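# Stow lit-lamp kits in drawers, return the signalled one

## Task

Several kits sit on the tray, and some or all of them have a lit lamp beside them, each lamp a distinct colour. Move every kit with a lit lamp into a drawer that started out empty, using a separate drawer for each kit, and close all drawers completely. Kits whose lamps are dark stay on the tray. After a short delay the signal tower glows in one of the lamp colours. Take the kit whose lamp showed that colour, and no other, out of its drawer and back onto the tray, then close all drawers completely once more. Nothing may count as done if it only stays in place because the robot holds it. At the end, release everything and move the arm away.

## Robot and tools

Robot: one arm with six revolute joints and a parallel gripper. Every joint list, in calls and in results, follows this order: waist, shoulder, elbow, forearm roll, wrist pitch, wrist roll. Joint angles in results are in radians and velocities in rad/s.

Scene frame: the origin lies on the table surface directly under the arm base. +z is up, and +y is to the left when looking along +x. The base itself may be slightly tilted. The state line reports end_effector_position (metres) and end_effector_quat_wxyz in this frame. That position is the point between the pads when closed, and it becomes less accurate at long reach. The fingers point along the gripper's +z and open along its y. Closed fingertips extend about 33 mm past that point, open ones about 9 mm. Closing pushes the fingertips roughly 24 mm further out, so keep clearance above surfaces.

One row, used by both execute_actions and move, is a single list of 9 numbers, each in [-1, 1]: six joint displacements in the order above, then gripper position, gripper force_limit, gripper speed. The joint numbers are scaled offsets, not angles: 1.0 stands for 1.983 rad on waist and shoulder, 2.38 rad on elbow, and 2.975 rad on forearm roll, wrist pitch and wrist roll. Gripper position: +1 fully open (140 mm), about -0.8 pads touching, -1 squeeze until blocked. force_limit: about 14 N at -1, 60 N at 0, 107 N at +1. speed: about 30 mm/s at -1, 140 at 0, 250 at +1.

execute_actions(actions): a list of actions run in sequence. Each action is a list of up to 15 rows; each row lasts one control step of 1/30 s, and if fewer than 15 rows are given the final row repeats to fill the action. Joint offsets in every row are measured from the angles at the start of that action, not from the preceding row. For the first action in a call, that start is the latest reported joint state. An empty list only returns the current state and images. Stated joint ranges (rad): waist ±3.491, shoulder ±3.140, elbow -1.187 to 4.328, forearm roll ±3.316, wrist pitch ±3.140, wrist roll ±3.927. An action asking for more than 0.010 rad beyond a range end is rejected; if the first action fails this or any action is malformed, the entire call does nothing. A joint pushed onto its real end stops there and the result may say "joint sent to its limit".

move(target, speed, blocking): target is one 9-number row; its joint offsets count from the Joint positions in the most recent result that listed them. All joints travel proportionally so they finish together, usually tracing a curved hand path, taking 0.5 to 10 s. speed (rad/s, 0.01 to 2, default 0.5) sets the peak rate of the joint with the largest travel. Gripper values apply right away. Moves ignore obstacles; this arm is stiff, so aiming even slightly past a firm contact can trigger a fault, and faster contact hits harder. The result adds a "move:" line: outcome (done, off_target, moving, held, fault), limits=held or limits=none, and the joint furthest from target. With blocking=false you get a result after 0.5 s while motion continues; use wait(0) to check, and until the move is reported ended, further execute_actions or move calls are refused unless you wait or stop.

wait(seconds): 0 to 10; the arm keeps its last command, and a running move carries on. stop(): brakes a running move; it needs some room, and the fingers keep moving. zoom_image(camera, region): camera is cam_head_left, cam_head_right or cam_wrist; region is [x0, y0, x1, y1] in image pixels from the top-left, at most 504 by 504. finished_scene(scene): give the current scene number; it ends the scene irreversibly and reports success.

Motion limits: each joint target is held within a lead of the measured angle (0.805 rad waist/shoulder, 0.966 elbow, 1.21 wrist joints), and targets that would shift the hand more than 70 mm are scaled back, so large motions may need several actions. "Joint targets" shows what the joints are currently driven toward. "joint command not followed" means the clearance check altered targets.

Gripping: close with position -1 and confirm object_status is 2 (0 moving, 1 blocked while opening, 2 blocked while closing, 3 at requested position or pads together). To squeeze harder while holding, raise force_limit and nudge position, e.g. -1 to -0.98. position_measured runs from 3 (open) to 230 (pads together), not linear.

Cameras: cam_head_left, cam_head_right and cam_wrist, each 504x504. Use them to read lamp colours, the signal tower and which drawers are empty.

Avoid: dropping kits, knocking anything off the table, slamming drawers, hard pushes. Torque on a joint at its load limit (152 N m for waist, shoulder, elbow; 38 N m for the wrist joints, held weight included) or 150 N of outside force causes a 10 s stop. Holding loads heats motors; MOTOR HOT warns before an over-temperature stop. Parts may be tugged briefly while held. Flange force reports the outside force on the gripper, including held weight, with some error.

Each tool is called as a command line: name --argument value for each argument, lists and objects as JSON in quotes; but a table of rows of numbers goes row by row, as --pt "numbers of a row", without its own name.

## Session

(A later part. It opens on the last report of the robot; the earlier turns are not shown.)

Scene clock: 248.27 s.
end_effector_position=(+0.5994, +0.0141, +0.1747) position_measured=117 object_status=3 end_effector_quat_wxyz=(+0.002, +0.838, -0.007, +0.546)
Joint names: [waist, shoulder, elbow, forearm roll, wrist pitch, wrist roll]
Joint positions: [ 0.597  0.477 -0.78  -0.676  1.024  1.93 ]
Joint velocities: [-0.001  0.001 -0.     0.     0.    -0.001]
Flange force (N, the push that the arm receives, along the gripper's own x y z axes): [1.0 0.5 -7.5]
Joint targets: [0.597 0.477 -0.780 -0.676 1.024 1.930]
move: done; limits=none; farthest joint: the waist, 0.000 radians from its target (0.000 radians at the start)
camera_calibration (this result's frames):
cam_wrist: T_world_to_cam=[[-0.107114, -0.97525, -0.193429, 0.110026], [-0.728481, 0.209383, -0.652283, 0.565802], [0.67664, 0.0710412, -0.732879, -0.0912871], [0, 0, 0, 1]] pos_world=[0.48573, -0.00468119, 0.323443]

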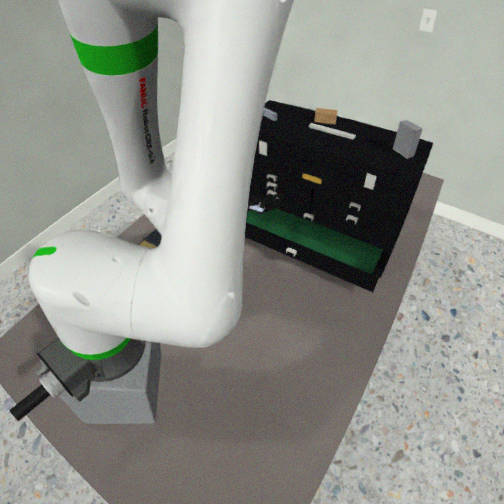

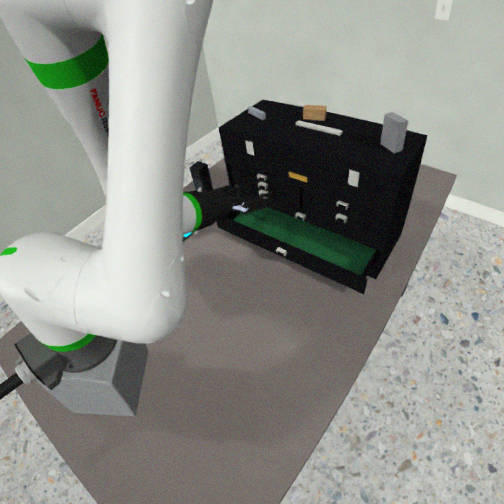

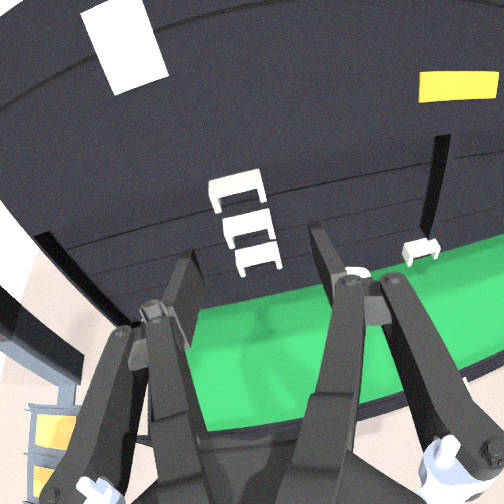

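move --target '[-0.0035,0.006,-0.0013,0.0007,-0.0035,0.0054,0.1,-0.3,0]' --speed 0.05

Scene clock: 265.53 s.
end_effector_position=(+0.5942, +0.0111, +0.1641) position_measured=117 object_status=3 end_effector_quat_wxyz=(+0.009, +0.844, +0.002, +0.536)
Joint names: [waist, shoulder, elbow, forearm roll, wrist pitch, wrist roll]
Joint positions: [ 0.59   0.489 -0.784 -0.674  1.014  1.946]
Joint velocities: [ 0.     0.001 -0.     0.    -0.     0.   ]
Flange force (N, the push that the arm receives, along the gripper's own x y z axes): [-1.3 -0.2 -4.9]
Joint targets: [0.590 0.489 -0.784 -0.674 1.014 1.946]
move: done; limits=none; farthest joint: the waist, 0.000 radians from its target (0.007 radians at the start)
camera_calibration (this result's frames):
cam_wrist: T_world_to_cam=[[-0.103492, -0.979972, -0.170128, 0.098556], [-0.745009, 0.189701, -0.639512, 0.563697], [0.658977, 0.0605627, -0.749721, -0.0819929], [0, 0, 0, 1]] pos_world=[0.48419, -0.00538578, 0.315786]

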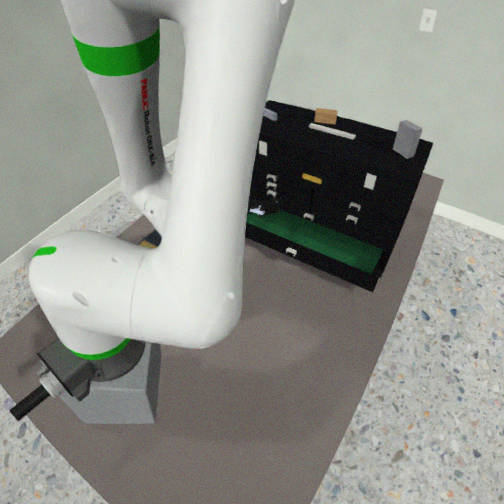

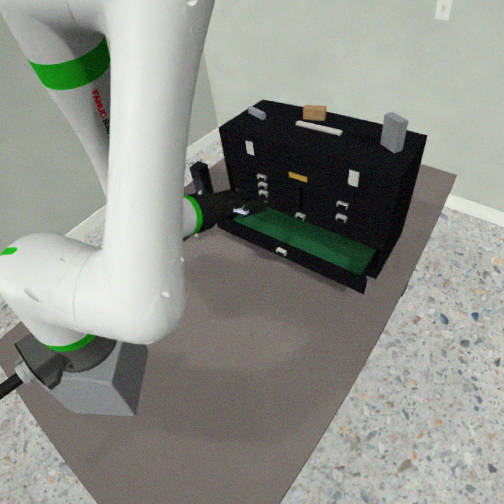

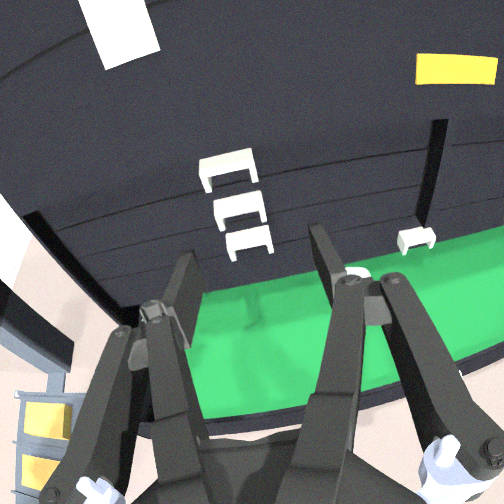

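move --target '[0.001,0,0,0,0,0,-1,-0.3,-0.5]'

move --target '[0.0555,0.007,-0.047,-0.0245,0.0376,-0.0242,-1,-0.3,-0.5]' --speed 0.07

move --target '[0.0703,0.0272,-0.0357,-0.0343,0.0361,-0.0323,-1,-0.3,-0.5]' --speed 0.08

Scene clock: 269.50 s.
end_effector_position=(+0.5942, +0.0123, +0.1643) position_measured=192 object_status=2 end_effector_quat_wxyz=(+0.008, +0.844, +0.003, +0.536)
Joint names: [waist, shoulder, elbow, forearm roll, wrist pitch, wrist roll]
Joint positions: [ 0.592  0.489 -0.784 -0.674  1.014  1.946]
Joint velocities: [ 0.    -0.001  0.    -0.001 -0.    -0.001]
Flange force (N, the push that the arm receives, along the gripper's own x y z axes): [0.1 -5.4 -9.1]
Joint targets: [0.592 0.489 -0.784 -0.674 1.014 1.946]
move: done; limits=none; farthest joint: the waist, 0.000 radians from its target (0.002 radians at the start)
camera_calibration (this result's frames):
cam_wrist: T_world_to_cam=[[-0.101367, -0.980158, -0.170338, 0.0985575], [-0.745234, 0.188239, -0.639681, 0.563755], [0.659053, 0.0620991, -0.749529, -0.082035], [0, 0, 0, 1]] pos_world=[0.484186, -0.00442454, 0.315924]

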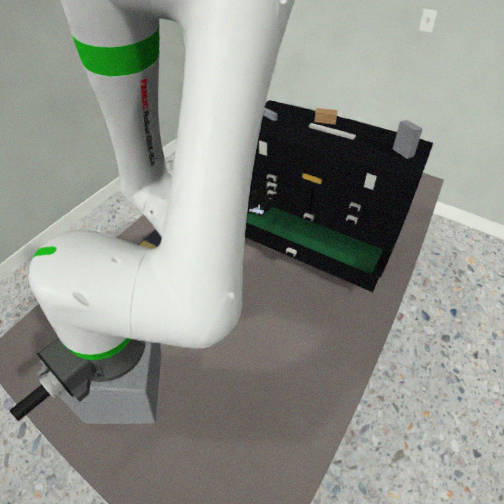

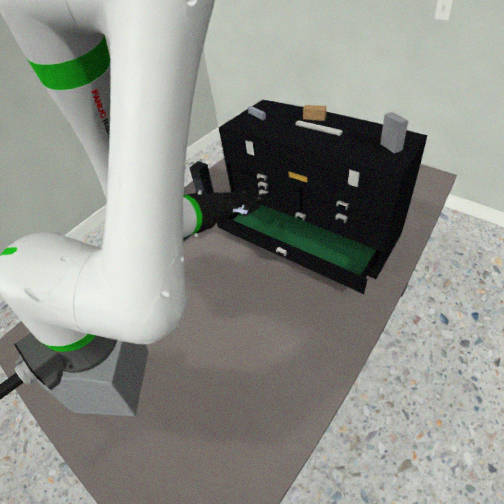

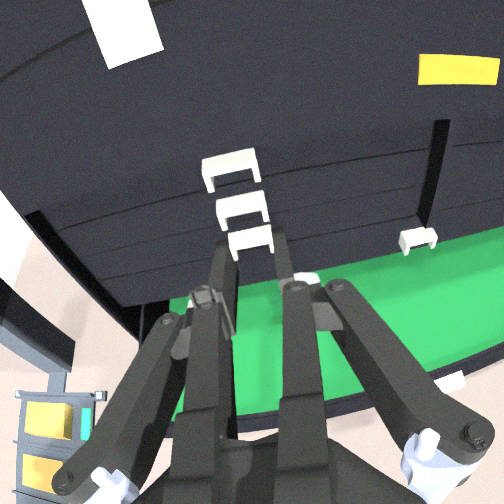

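Scene clock: 271.40 s.
end_effector_position=(+0.5391, +0.0127, +0.1640) position_measured=192 object_status=2 end_effector_quat_wxyz=(+0.008, +0.844, +0.003, +0.536)
Joint names: [waist, shoulder, elbow, forearm roll, wrist pitch, wrist roll]
Joint positions: [ 0.702  0.503 -0.895 -0.747  1.126  1.874]
Joint velocities: [ 0.002 -0.002 -0.    -0.     0.001 -0.002]
Flange force (N, the push that the arm receives, along the gripper's own x y z axes): [-0.7 10.6 -2.7]
Joint targets: [0.702 0.503 -0.895 -0.747 1.126 1.874]
move: done; limits=none; farthest joint: the waist, 0.000 radians from its target (0.110 radians at the start)
camera_calibration (this result's frames):
cam_wrist: T_world_to_cam=[[-0.101504, -0.980017, -0.171066, 0.0935386], [-0.745309, 0.188809, -0.639426, 0.522372], [0.658947, 0.0625932, -0.749581, -0.0458657], [0, 0, 0, 1]] pos_world=[0.429046, -0.00408812, 0.315639]

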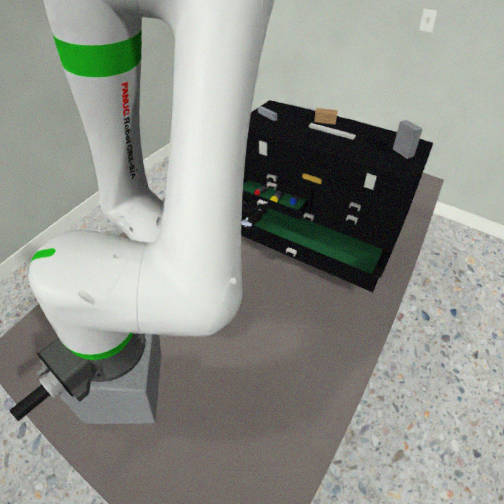

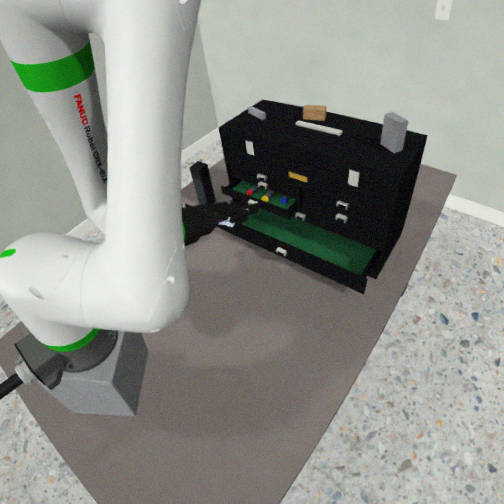

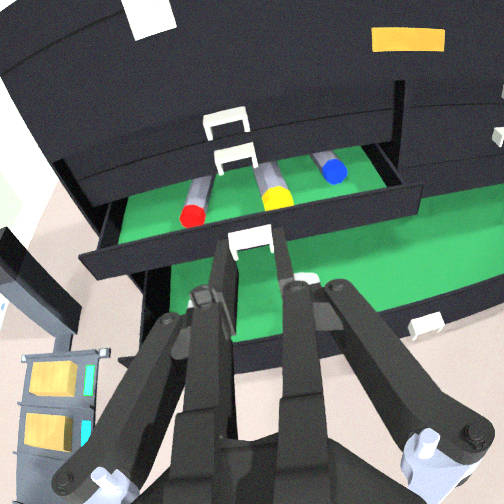

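Scene clock: 273.43 s.
end_effector_position=(+0.4893, +0.0129, +0.1644) position_measured=192 object_status=2 end_effector_quat_wxyz=(+0.008, +0.844, +0.003, +0.536)
Joint names: [waist, shoulder, elbow, forearm roll, wrist pitch, wrist roll]
Joint positions: [ 0.841  0.557 -0.98  -0.849  1.233  1.778]
Joint velocities: [-0.     0.    -0.    -0.001  0.001  0.001]
Flange force (N, the push that the arm receives, along the gripper's own x y z axes): no reading
Joint targets: [0.841 0.557 -0.980 -0.849 1.233 1.778]
move: done; limits=none; farthest joint: the wrist pitch, 0.001 radians from its target (0.108 radians at the start)
camera_calibration (this result's frames):
cam_wrist: T_world_to_cam=[[-0.101196, -0.980107, -0.170735, 0.0885158], [-0.745233, 0.188372, -0.639643, 0.485531], [0.65908, 0.0625086, -0.749471, -0.0129111], [0, 0, 0, 1]] pos_world=[0.379301, -0.00389834, 0.316003]

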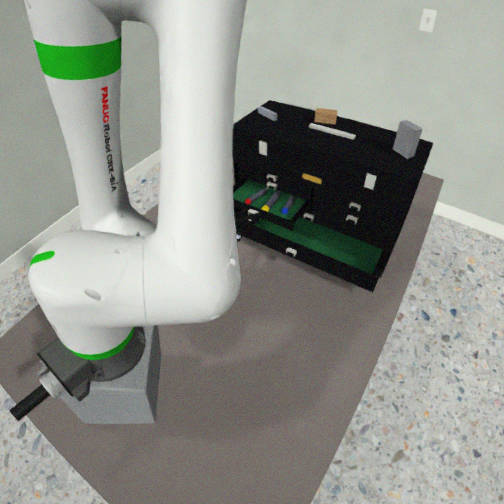

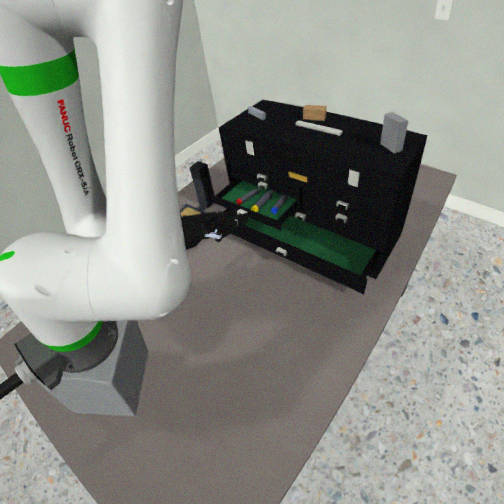

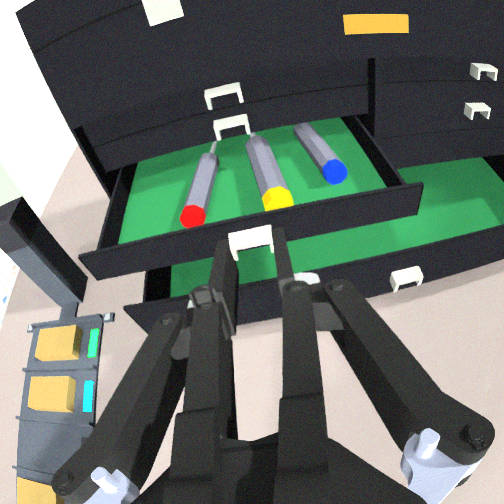

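Occupied.

move --target '[-0.0703,-0.0272,0.0357,0.0343,-0.0361,0.0323,-1,-0.3,-0.5]' --speed 0.08

move --target '[-0.0568,-0.007,0.0483,0.0251,-0.0386,0.0248,-1,-0.3,-0.5]' --speed 0.06

Scene clock: 278.00 s.
end_effector_position=(+0.5390, +0.0128, +0.1639) position_measured=192 object_status=2 end_effector_quat_wxyz=(+0.008, +0.844, +0.003, +0.536)
Joint names: [waist, shoulder, elbow, forearm roll, wrist pitch, wrist roll]
Joint positions: [ 0.702  0.503 -0.895 -0.747  1.125  1.874]
Joint velocities: [-0.003 -0.001  0.    -0.001  0.     0.003]
Flange force (N, the push that the arm receives, along the gripper's own x y z axes): [0.2 14.0 -6.2]
Joint targets: [0.702 0.503 -0.895 -0.747 1.125 1.874]
move: done; limits=none; farthest joint: the waist, 0.000 radians from its target (0.140 radians at the start)
camera_calibration (this result's frames):
cam_wrist: T_world_to_cam=[[-0.101295, -0.980044, -0.171037, 0.0934966], [-0.745458, 0.18862, -0.639308, 0.522368], [0.658811, 0.0627421, -0.749688, -0.0458208], [0, 0, 0, 1]] pos_world=[0.429061, -0.00402341, 0.315594]

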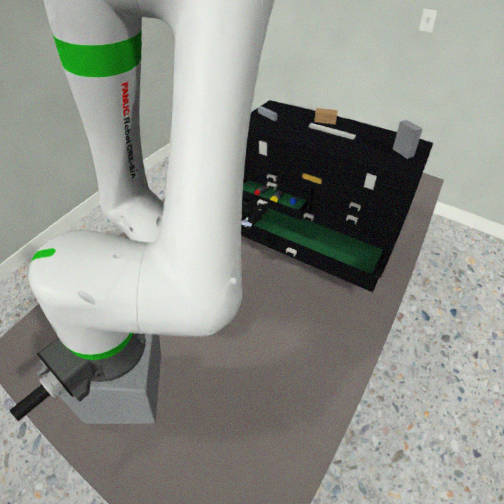

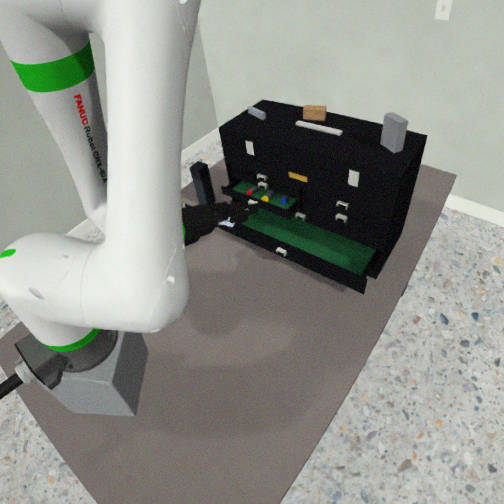

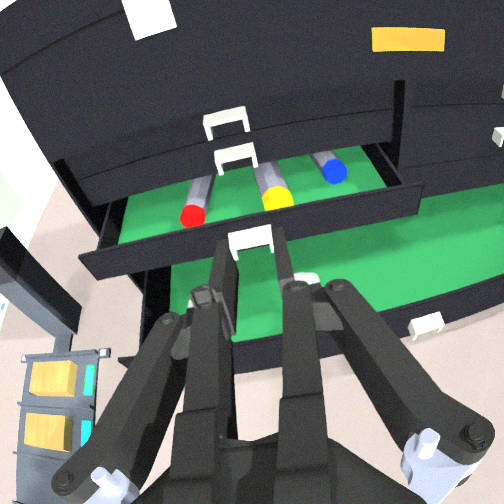

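Scene clock: 280.20 s.
end_effector_position=(+0.5956, +0.0124, +0.1642) position_measured=192 object_status=2 end_effector_quat_wxyz=(+0.008, +0.844, +0.003, +0.536)
Joint names: [waist, shoulder, elbow, forearm roll, wrist pitch, wrist roll]
Joint positions: [ 0.589  0.489 -0.781 -0.672  1.01   1.947]
Joint velocities: [-0.001 -0.001  0.001  0.     0.     0.   ]
Flange force (N, the push that the arm receives, along the gripper's own x y z axes): [4.5 -0.7 -27.5]
Joint targets: [0.589 0.489 -0.780 -0.672 1.011 1.947]
move: done; limits=none; farthest joint: the waist, 0.000 radians from its target (0.113 radians at the start)
camera_calibration (this result's frames):
cam_wrist: T_world_to_cam=[[-0.100719, -0.980277, -0.170035, 0.0983978], [-0.745628, 0.187523, -0.639433, 0.564898], [0.658707, 0.0623796, -0.749809, -0.0828276], [0, 0, 0, 1]] pos_world=[0.485673, -0.00430743, 0.315841]

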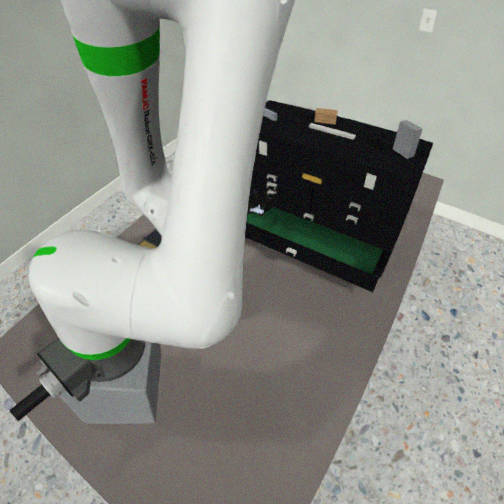

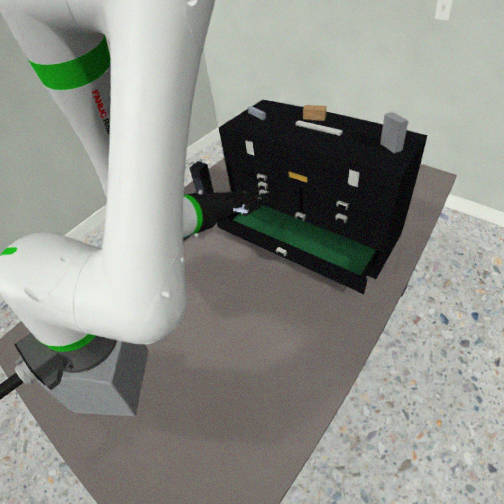

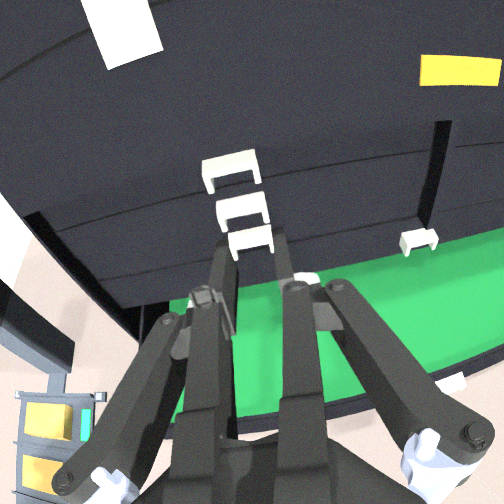

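move --target '[0,0,0,0,0,0,0.1,-0.3,0]'

move --target '[0.0568,0.007,-0.0483,-0.0251,0.0386,-0.0248,0.1,-0.3,0]' --speed 0.15

move --target '[-0.0837,-0.0565,-0.0517,0.0477,0.0165,0.018,0.1,-0.3,0]' --speed 0.25

move --target '[-0.4342,-0.0948,-0.0143,0.3311,-0.0723,-0.1,0.1,-0.3,0]' --speed 0.4

move --target '[0.0373,0.0232,0.0487,-0.0229,-0.0255,0,0.1,-0.3,0]' --speed 0.12

Scene clock: 287.43 s.
end_effector_position=(+0.5957, +0.0124, +0.1642) position_measured=117 object_status=3 end_effector_quat_wxyz=(+0.008, +0.844, +0.003, +0.536)
Joint names: [waist, shoulder, elbow, forearm roll, wrist pitch, wrist roll]
Joint positions: [ 0.589  0.489 -0.78  -0.672  1.011  1.947]
Joint velocities: [ 0.    -0.    -0.    -0.001  0.     0.001]
Flange force (N, the push that the arm receives, along the gripper's own x y z axes): [-0.6 -0.4 -5.8]
Joint targets: [0.589 0.489 -0.781 -0.672 1.010 1.947]
move: done; limits=none; farthest joint: the elbow, 0.001 radians from its target (0.001 radians at the start)
camera_calibration (this result's frames):
cam_wrist: T_world_to_cam=[[-0.100859, -0.980261, -0.170045, 0.0984153], [-0.745542, 0.187642, -0.639498, 0.56492], [0.658783, 0.0622761, -0.749751, -0.0828763], [0, 0, 0, 1]] pos_world=[0.485695, -0.0043686, 0.315863]

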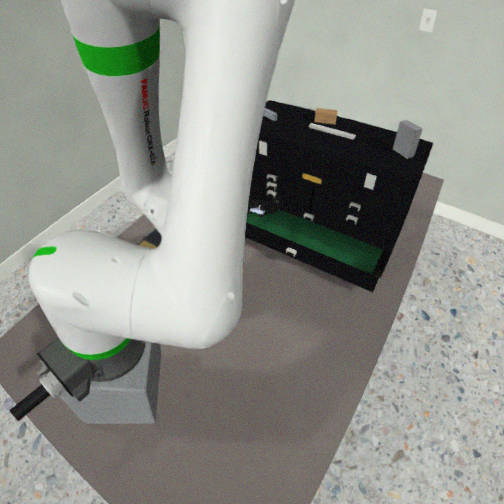

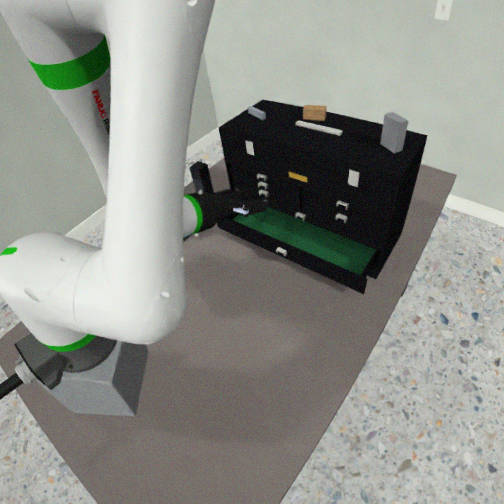

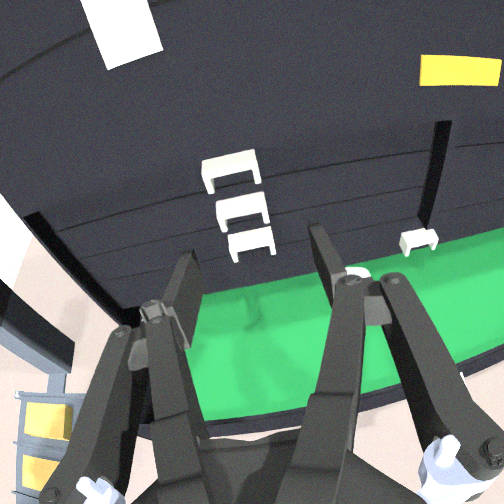

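Scene clock: 288.53 s.
end_effector_position=(+0.5391, +0.0128, +0.1639) position_measured=117 object_status=3 end_effector_quat_wxyz=(+0.008, +0.844, +0.003, +0.536)
Joint names: [waist, shoulder, elbow, forearm roll, wrist pitch, wrist roll]
Joint positions: [ 0.702  0.503 -0.895 -0.747  1.125  1.874]
Joint velocities: [ 0.002  0.    -0.    -0.     0.001 -0.001]
Flange force (N, the push that the arm receives, along the gripper's own x y z axes): [-1.0 -1.6 -7.4]
Joint targets: [0.702 0.503 -0.895 -0.747 1.125 1.874]
move: done; limits=none; farthest joint: the wrist pitch, 0.001 radians from its target (0.115 radians at the start)
camera_calibration (this result's frames):
cam_wrist: T_world_to_cam=[[-0.101347, -0.980041, -0.171019, 0.0934854], [-0.74546, 0.188647, -0.639297, 0.522374], [0.6588, 0.0626969, -0.749701, -0.0458202], [0, 0, 0, 1]] pos_world=[0.42907, -0.00405207, 0.315588]

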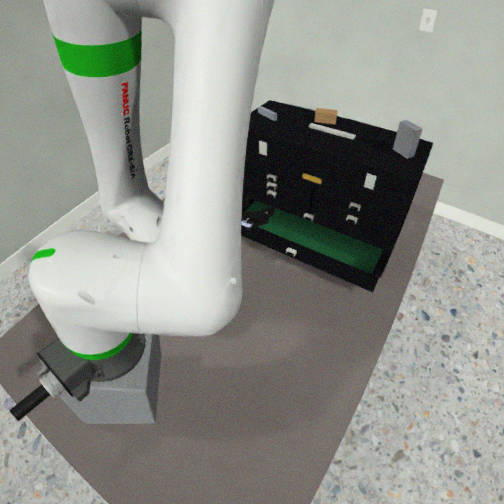

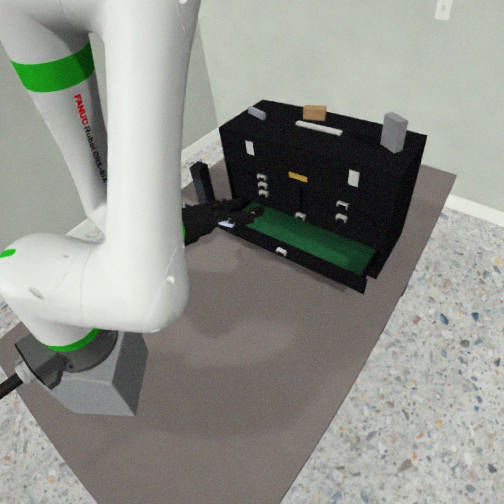

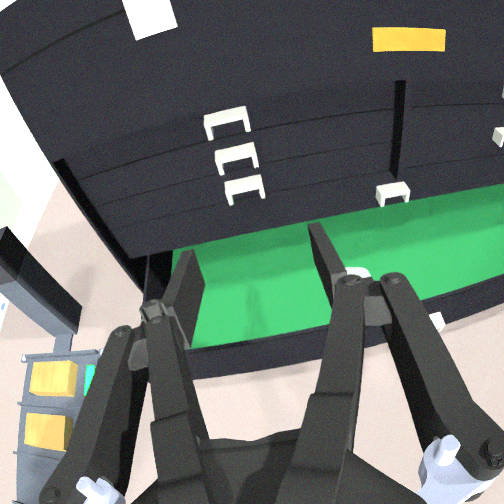

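Scene clock: 289.57 s.
end_effector_position=(+0.5263, -0.0656, +0.1946) position_measured=117 object_status=3 end_effector_quat_wxyz=(+0.047, +0.831, +0.020, +0.554)
Joint names: [waist, shoulder, elbow, forearm roll, wrist pitch, wrist roll]
Joint positions: [ 0.536  0.391 -1.018 -0.605  1.174  1.927]
Joint velocities: [-0.001 -0.001 -0.001  0.001  0.     0.001]
Flange force (N, the push that the arm receives, along the gripper's own x y z axes): no reading
Joint targets: [0.536 0.391 -1.018 -0.605 1.174 1.927]
move: done; limits=none; farthest joint: the waist, 0.000 radians from its target (0.166 radians at the start)
camera_calibration (this result's frames):
cam_wrist: T_world_to_cam=[[-0.108524, -0.9898, -0.0922931, 0.00846752], [-0.713863, 0.142206, -0.685694, 0.53666], [0.691825, -0.00852944, -0.722015, -0.0369467], [0, 0, 0, 1]] pos_world=[0.409581, -0.0682505, 0.34209]

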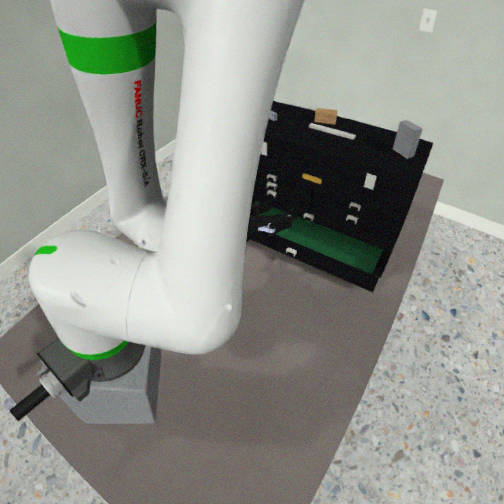

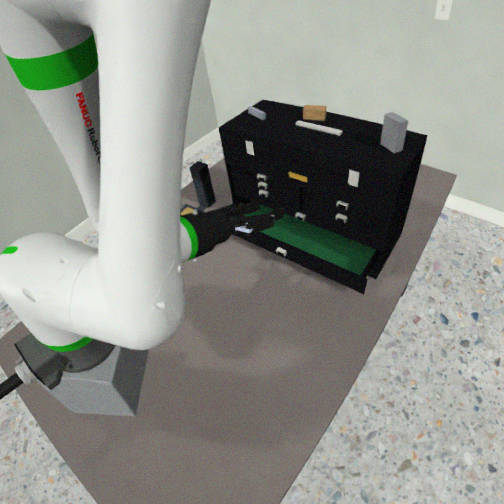

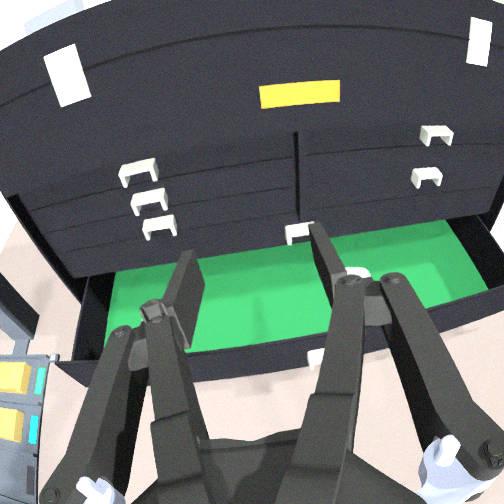

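Scene clock: 292.47 s.
end_effector_position=(+0.5365, -0.2424, +0.2134) position_measured=117 object_status=3 end_effector_quat_wxyz=(+0.008, +0.844, +0.002, +0.537)
Joint names: [waist, shoulder, elbow, forearm roll, wrist pitch, wrist roll]
Joint positions: [-0.325  0.203 -1.052  0.38   0.959  1.63 ]
Joint velocities: [ 0.    -0.001  0.     0.001 -0.    -0.001]
Flange force (N, the push that the arm receives, along the gripper's own x y z axes): [1.5 -5.4 -2.5]
Joint targets: [-0.325 0.203 -1.052 0.380 0.959 1.630]
move: done; limits=none; farthest joint: the waist, 0.000 radians from its target (0.861 radians at the start)
camera_calibration (this result's frames):
cam_wrist: T_world_to_cam=[[-0.102072, -0.980045, -0.170566, -0.148105], [-0.744718, 0.18896, -0.640069, 0.600105], [0.659527, 0.06169, -0.749145, 0.00815666], [0, 0, 0, 1]] pos_world=[0.426412, -0.259048, 0.364958]

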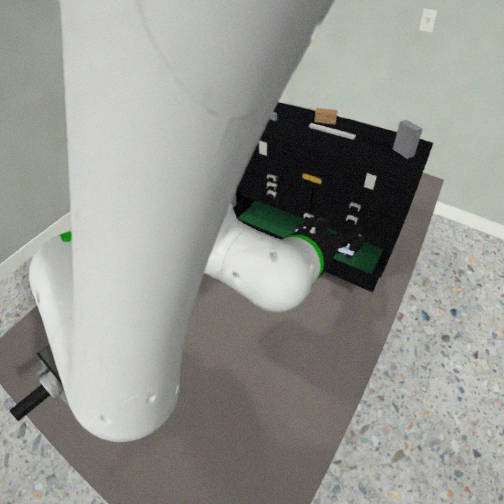

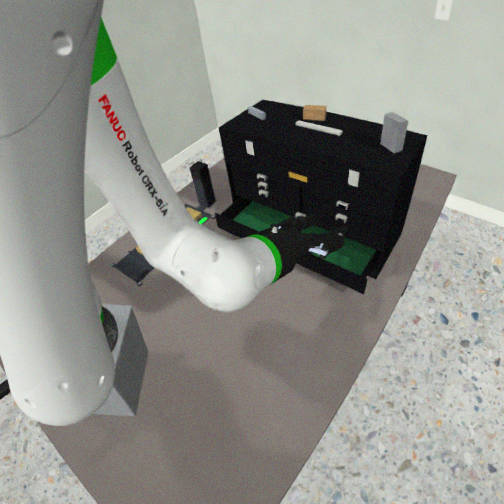

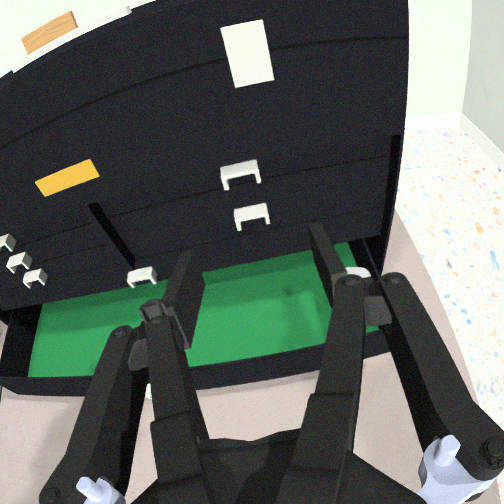

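Scene clock: 293.77 s.
end_effector_position=(+0.5867, -0.2423, +0.2132) position_measured=117 object_status=3 end_effector_quat_wxyz=(+0.008, +0.844, +0.003, +0.536)
Joint names: [waist, shoulder, elbow, forearm roll, wrist pitch, wrist roll]
Joint positions: [-0.251  0.249 -0.937  0.312  0.883  1.63 ]
Joint velocities: [-0.    -0.     0.001  0.    -0.     0.   ]
Flange force (N, the push that the arm receives, along the gripper's own x y z axes): [0.5 -4.2 -2.4]
Joint targets: [-0.251 0.249 -0.937 0.312 0.883 1.630]
move: done; limits=none; farthest joint: the waist, 0.000 radians from its target (0.074 radians at the start)
camera_calibration (this result's frames):
cam_wrist: T_world_to_cam=[[-0.100901, -0.9802, -0.170372, -0.143708], [-0.745955, 0.187847, -0.638956, 0.637506], [0.658308, 0.0626187, -0.750139, -0.0239263], [0, 0, 0, 1]] pos_world=[0.476801, -0.259118, 0.364906]

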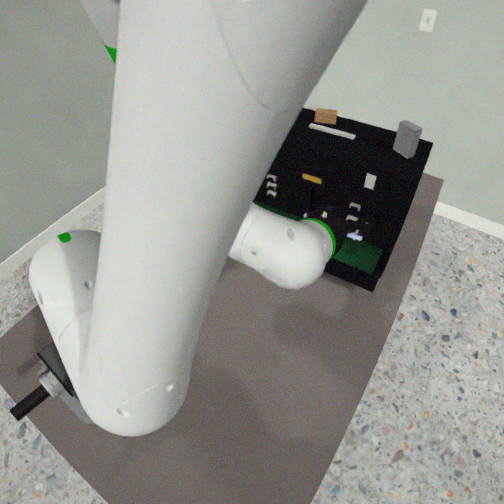

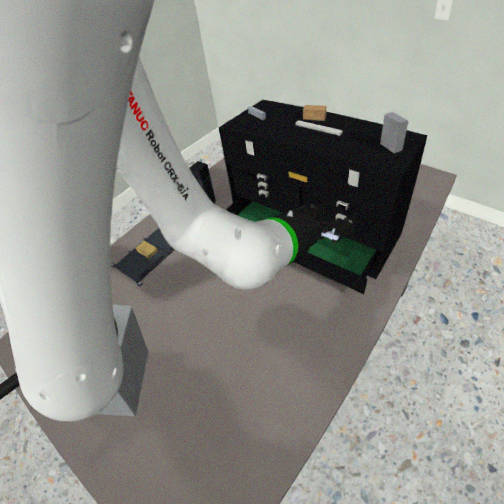

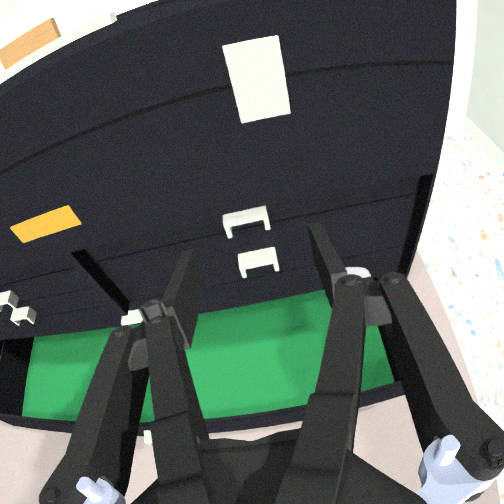

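move --target '[0.0062,0.0032,0.0088,-0.0037,-0.0046,0,0.1,-0.3,0]' --speed 0.05

move --target '[0,0,0,0,0,0,-1,-0.3,-0.5]'

move --target '[-0.0432,-0.0276,-0.0575,0.0266,0.0301,0,-1,-0.3,-0.5]' --speed 0.08

Scene clock: 297.90 s.
end_effector_position=(+0.5960, -0.2419, +0.2145) position_measured=117 object_status=3 end_effector_quat_wxyz=(+0.008, +0.844, +0.003, +0.537)
Joint names: [waist, shoulder, elbow, forearm roll, wrist pitch, wrist roll]
Joint positions: [-0.239  0.255 -0.916  0.301  0.87   1.63 ]
Joint velocities: [ 0.001 -0.001  0.001 -0.    -0.     0.001]
Flange force (N, the push that the arm receives, along the gripper's own x y z axes): [0.8 -4.5 -2.9]
Joint targets: [-0.239 0.255 -0.916 0.301 0.870 1.630]
move: done; limits=none; farthest joint: the waist, 0.000 radians from its target (0.013 radians at the start)
camera_calibration (this result's frames):
cam_wrist: T_world_to_cam=[[-0.100328, -0.980239, -0.170485, -0.14247], [-0.744954, 0.18759, -0.640198, 0.64485], [0.659529, 0.0627738, -0.749054, -0.0300544], [0, 0, 0, 1]] pos_world=[0.485911, -0.258735, 0.36603]

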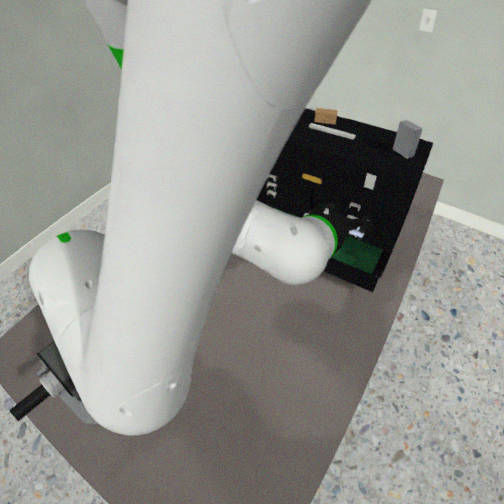

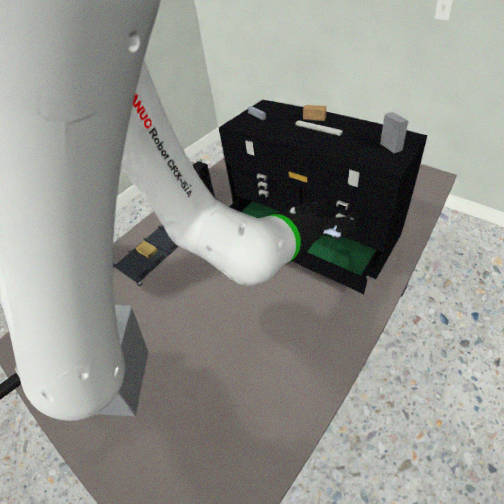

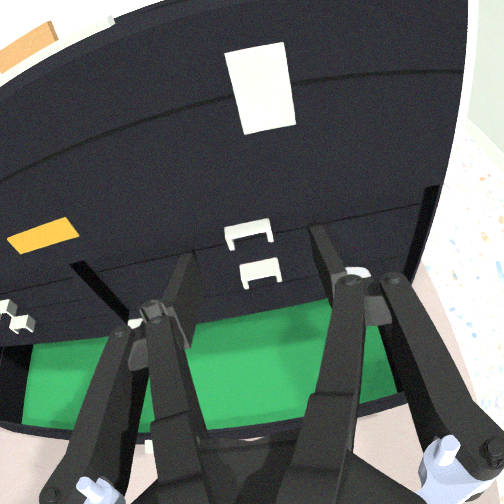

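Scene clock: 298.67 s.
end_effector_position=(+0.5960, -0.2419, +0.2145) position_measured=193 object_status=2 end_effector_quat_wxyz=(+0.008, +0.844, +0.003, +0.537)
Joint names: [waist, shoulder, elbow, forearm roll, wrist pitch, wrist roll]
Joint positions: [-0.239  0.255 -0.916  0.301  0.87   1.63 ]
Joint velocities: [ 0.002  0.002 -0.    -0.     0.    -0.   ]
Flange force (N, the push that the arm receives, along the gripper's own x y z axes): [2.3 -4.4 -7.4]
Joint targets: [-0.239 0.255 -0.916 0.301 0.870 1.630]
move: done; limits=none; farthest joint: the waist, 0.000 radians from its target (0.000 radians at the start)
camera_calibration (this result's frames):
cam_wrist: T_world_to_cam=[[-0.10033, -0.980239, -0.170485, -0.142468], [-0.744954, 0.187593, -0.640197, 0.644853], [0.659528, 0.0627728, -0.749054, -0.0300569], [0, 0, 0, 1]] pos_world=[0.485915, -0.258736, 0.36603]

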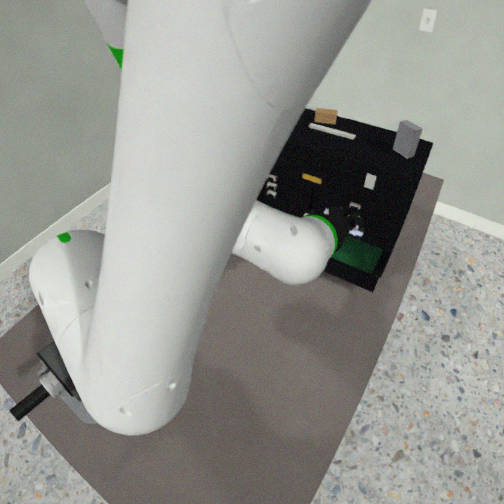

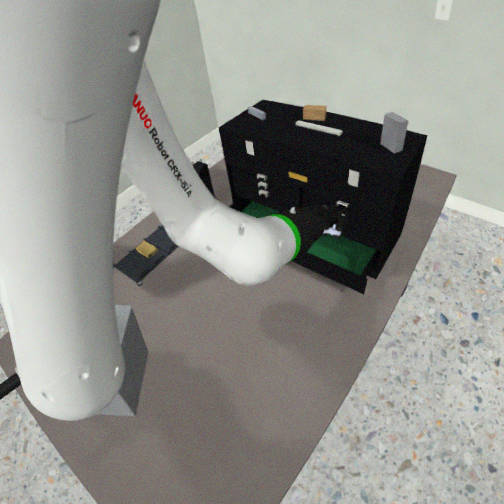

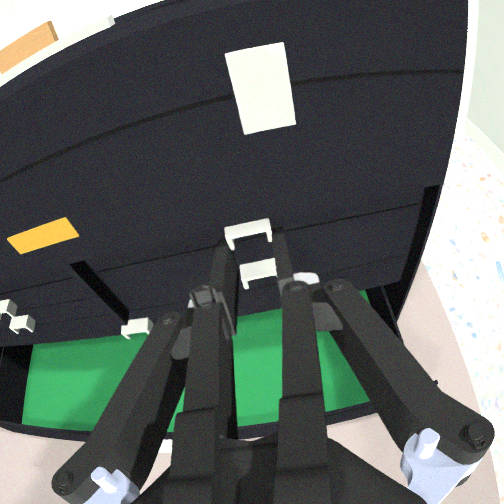

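Scene clock: 300.67 s.
end_effector_position=(+0.5370, -0.2425, +0.2147) position_measured=193 object_status=2 end_effector_quat_wxyz=(+0.009, +0.843, +0.003, +0.538)
Joint names: [waist, shoulder, elbow, forearm roll, wrist pitch, wrist roll]
Joint positions: [-0.325  0.201 -1.052  0.38   0.959  1.63 ]
Joint velocities: [-0.001  0.001 -0.001  0.001  0.    -0.001]
Flange force (N, the push that the arm receives, along the gripper's own x y z axes): [-10.3 -1.2 3.3]
Joint targets: [-0.325 0.200 -1.052 0.380 0.959 1.630]
move: done; limits=none; farthest joint: the waist, 0.000 radians from its target (0.086 radians at the start)
camera_calibration (this result's frames):
cam_wrist: T_world_to_cam=[[-0.101468, -0.980214, -0.169957, -0.148358], [-0.743329, 0.188243, -0.641893, 0.600809], [0.661185, 0.0612024, -0.747722, 0.00752257], [0, 0, 0, 1]] pos_world=[0.426572, -0.258981, 0.366065]

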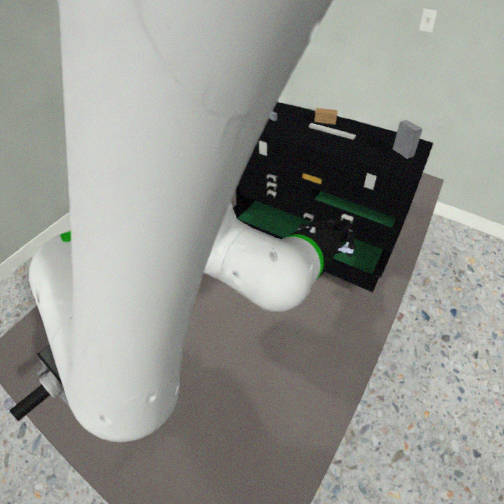

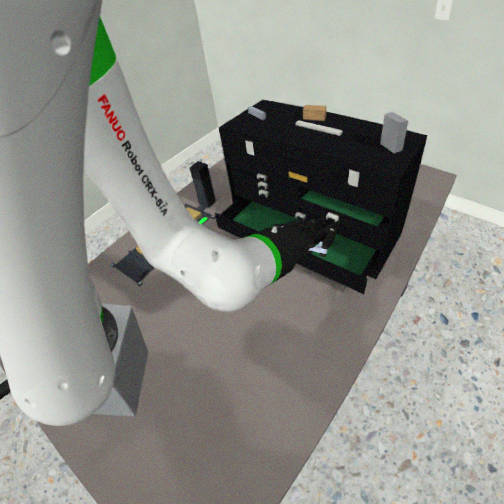

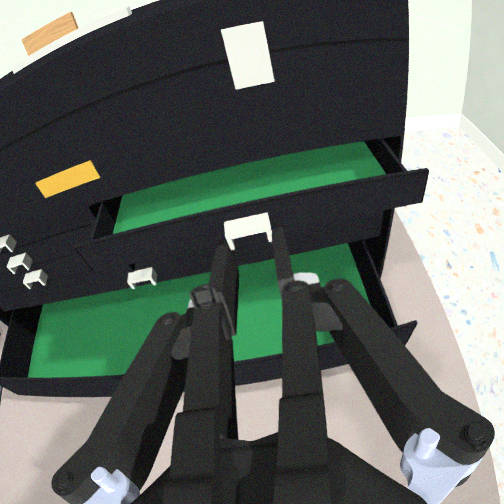

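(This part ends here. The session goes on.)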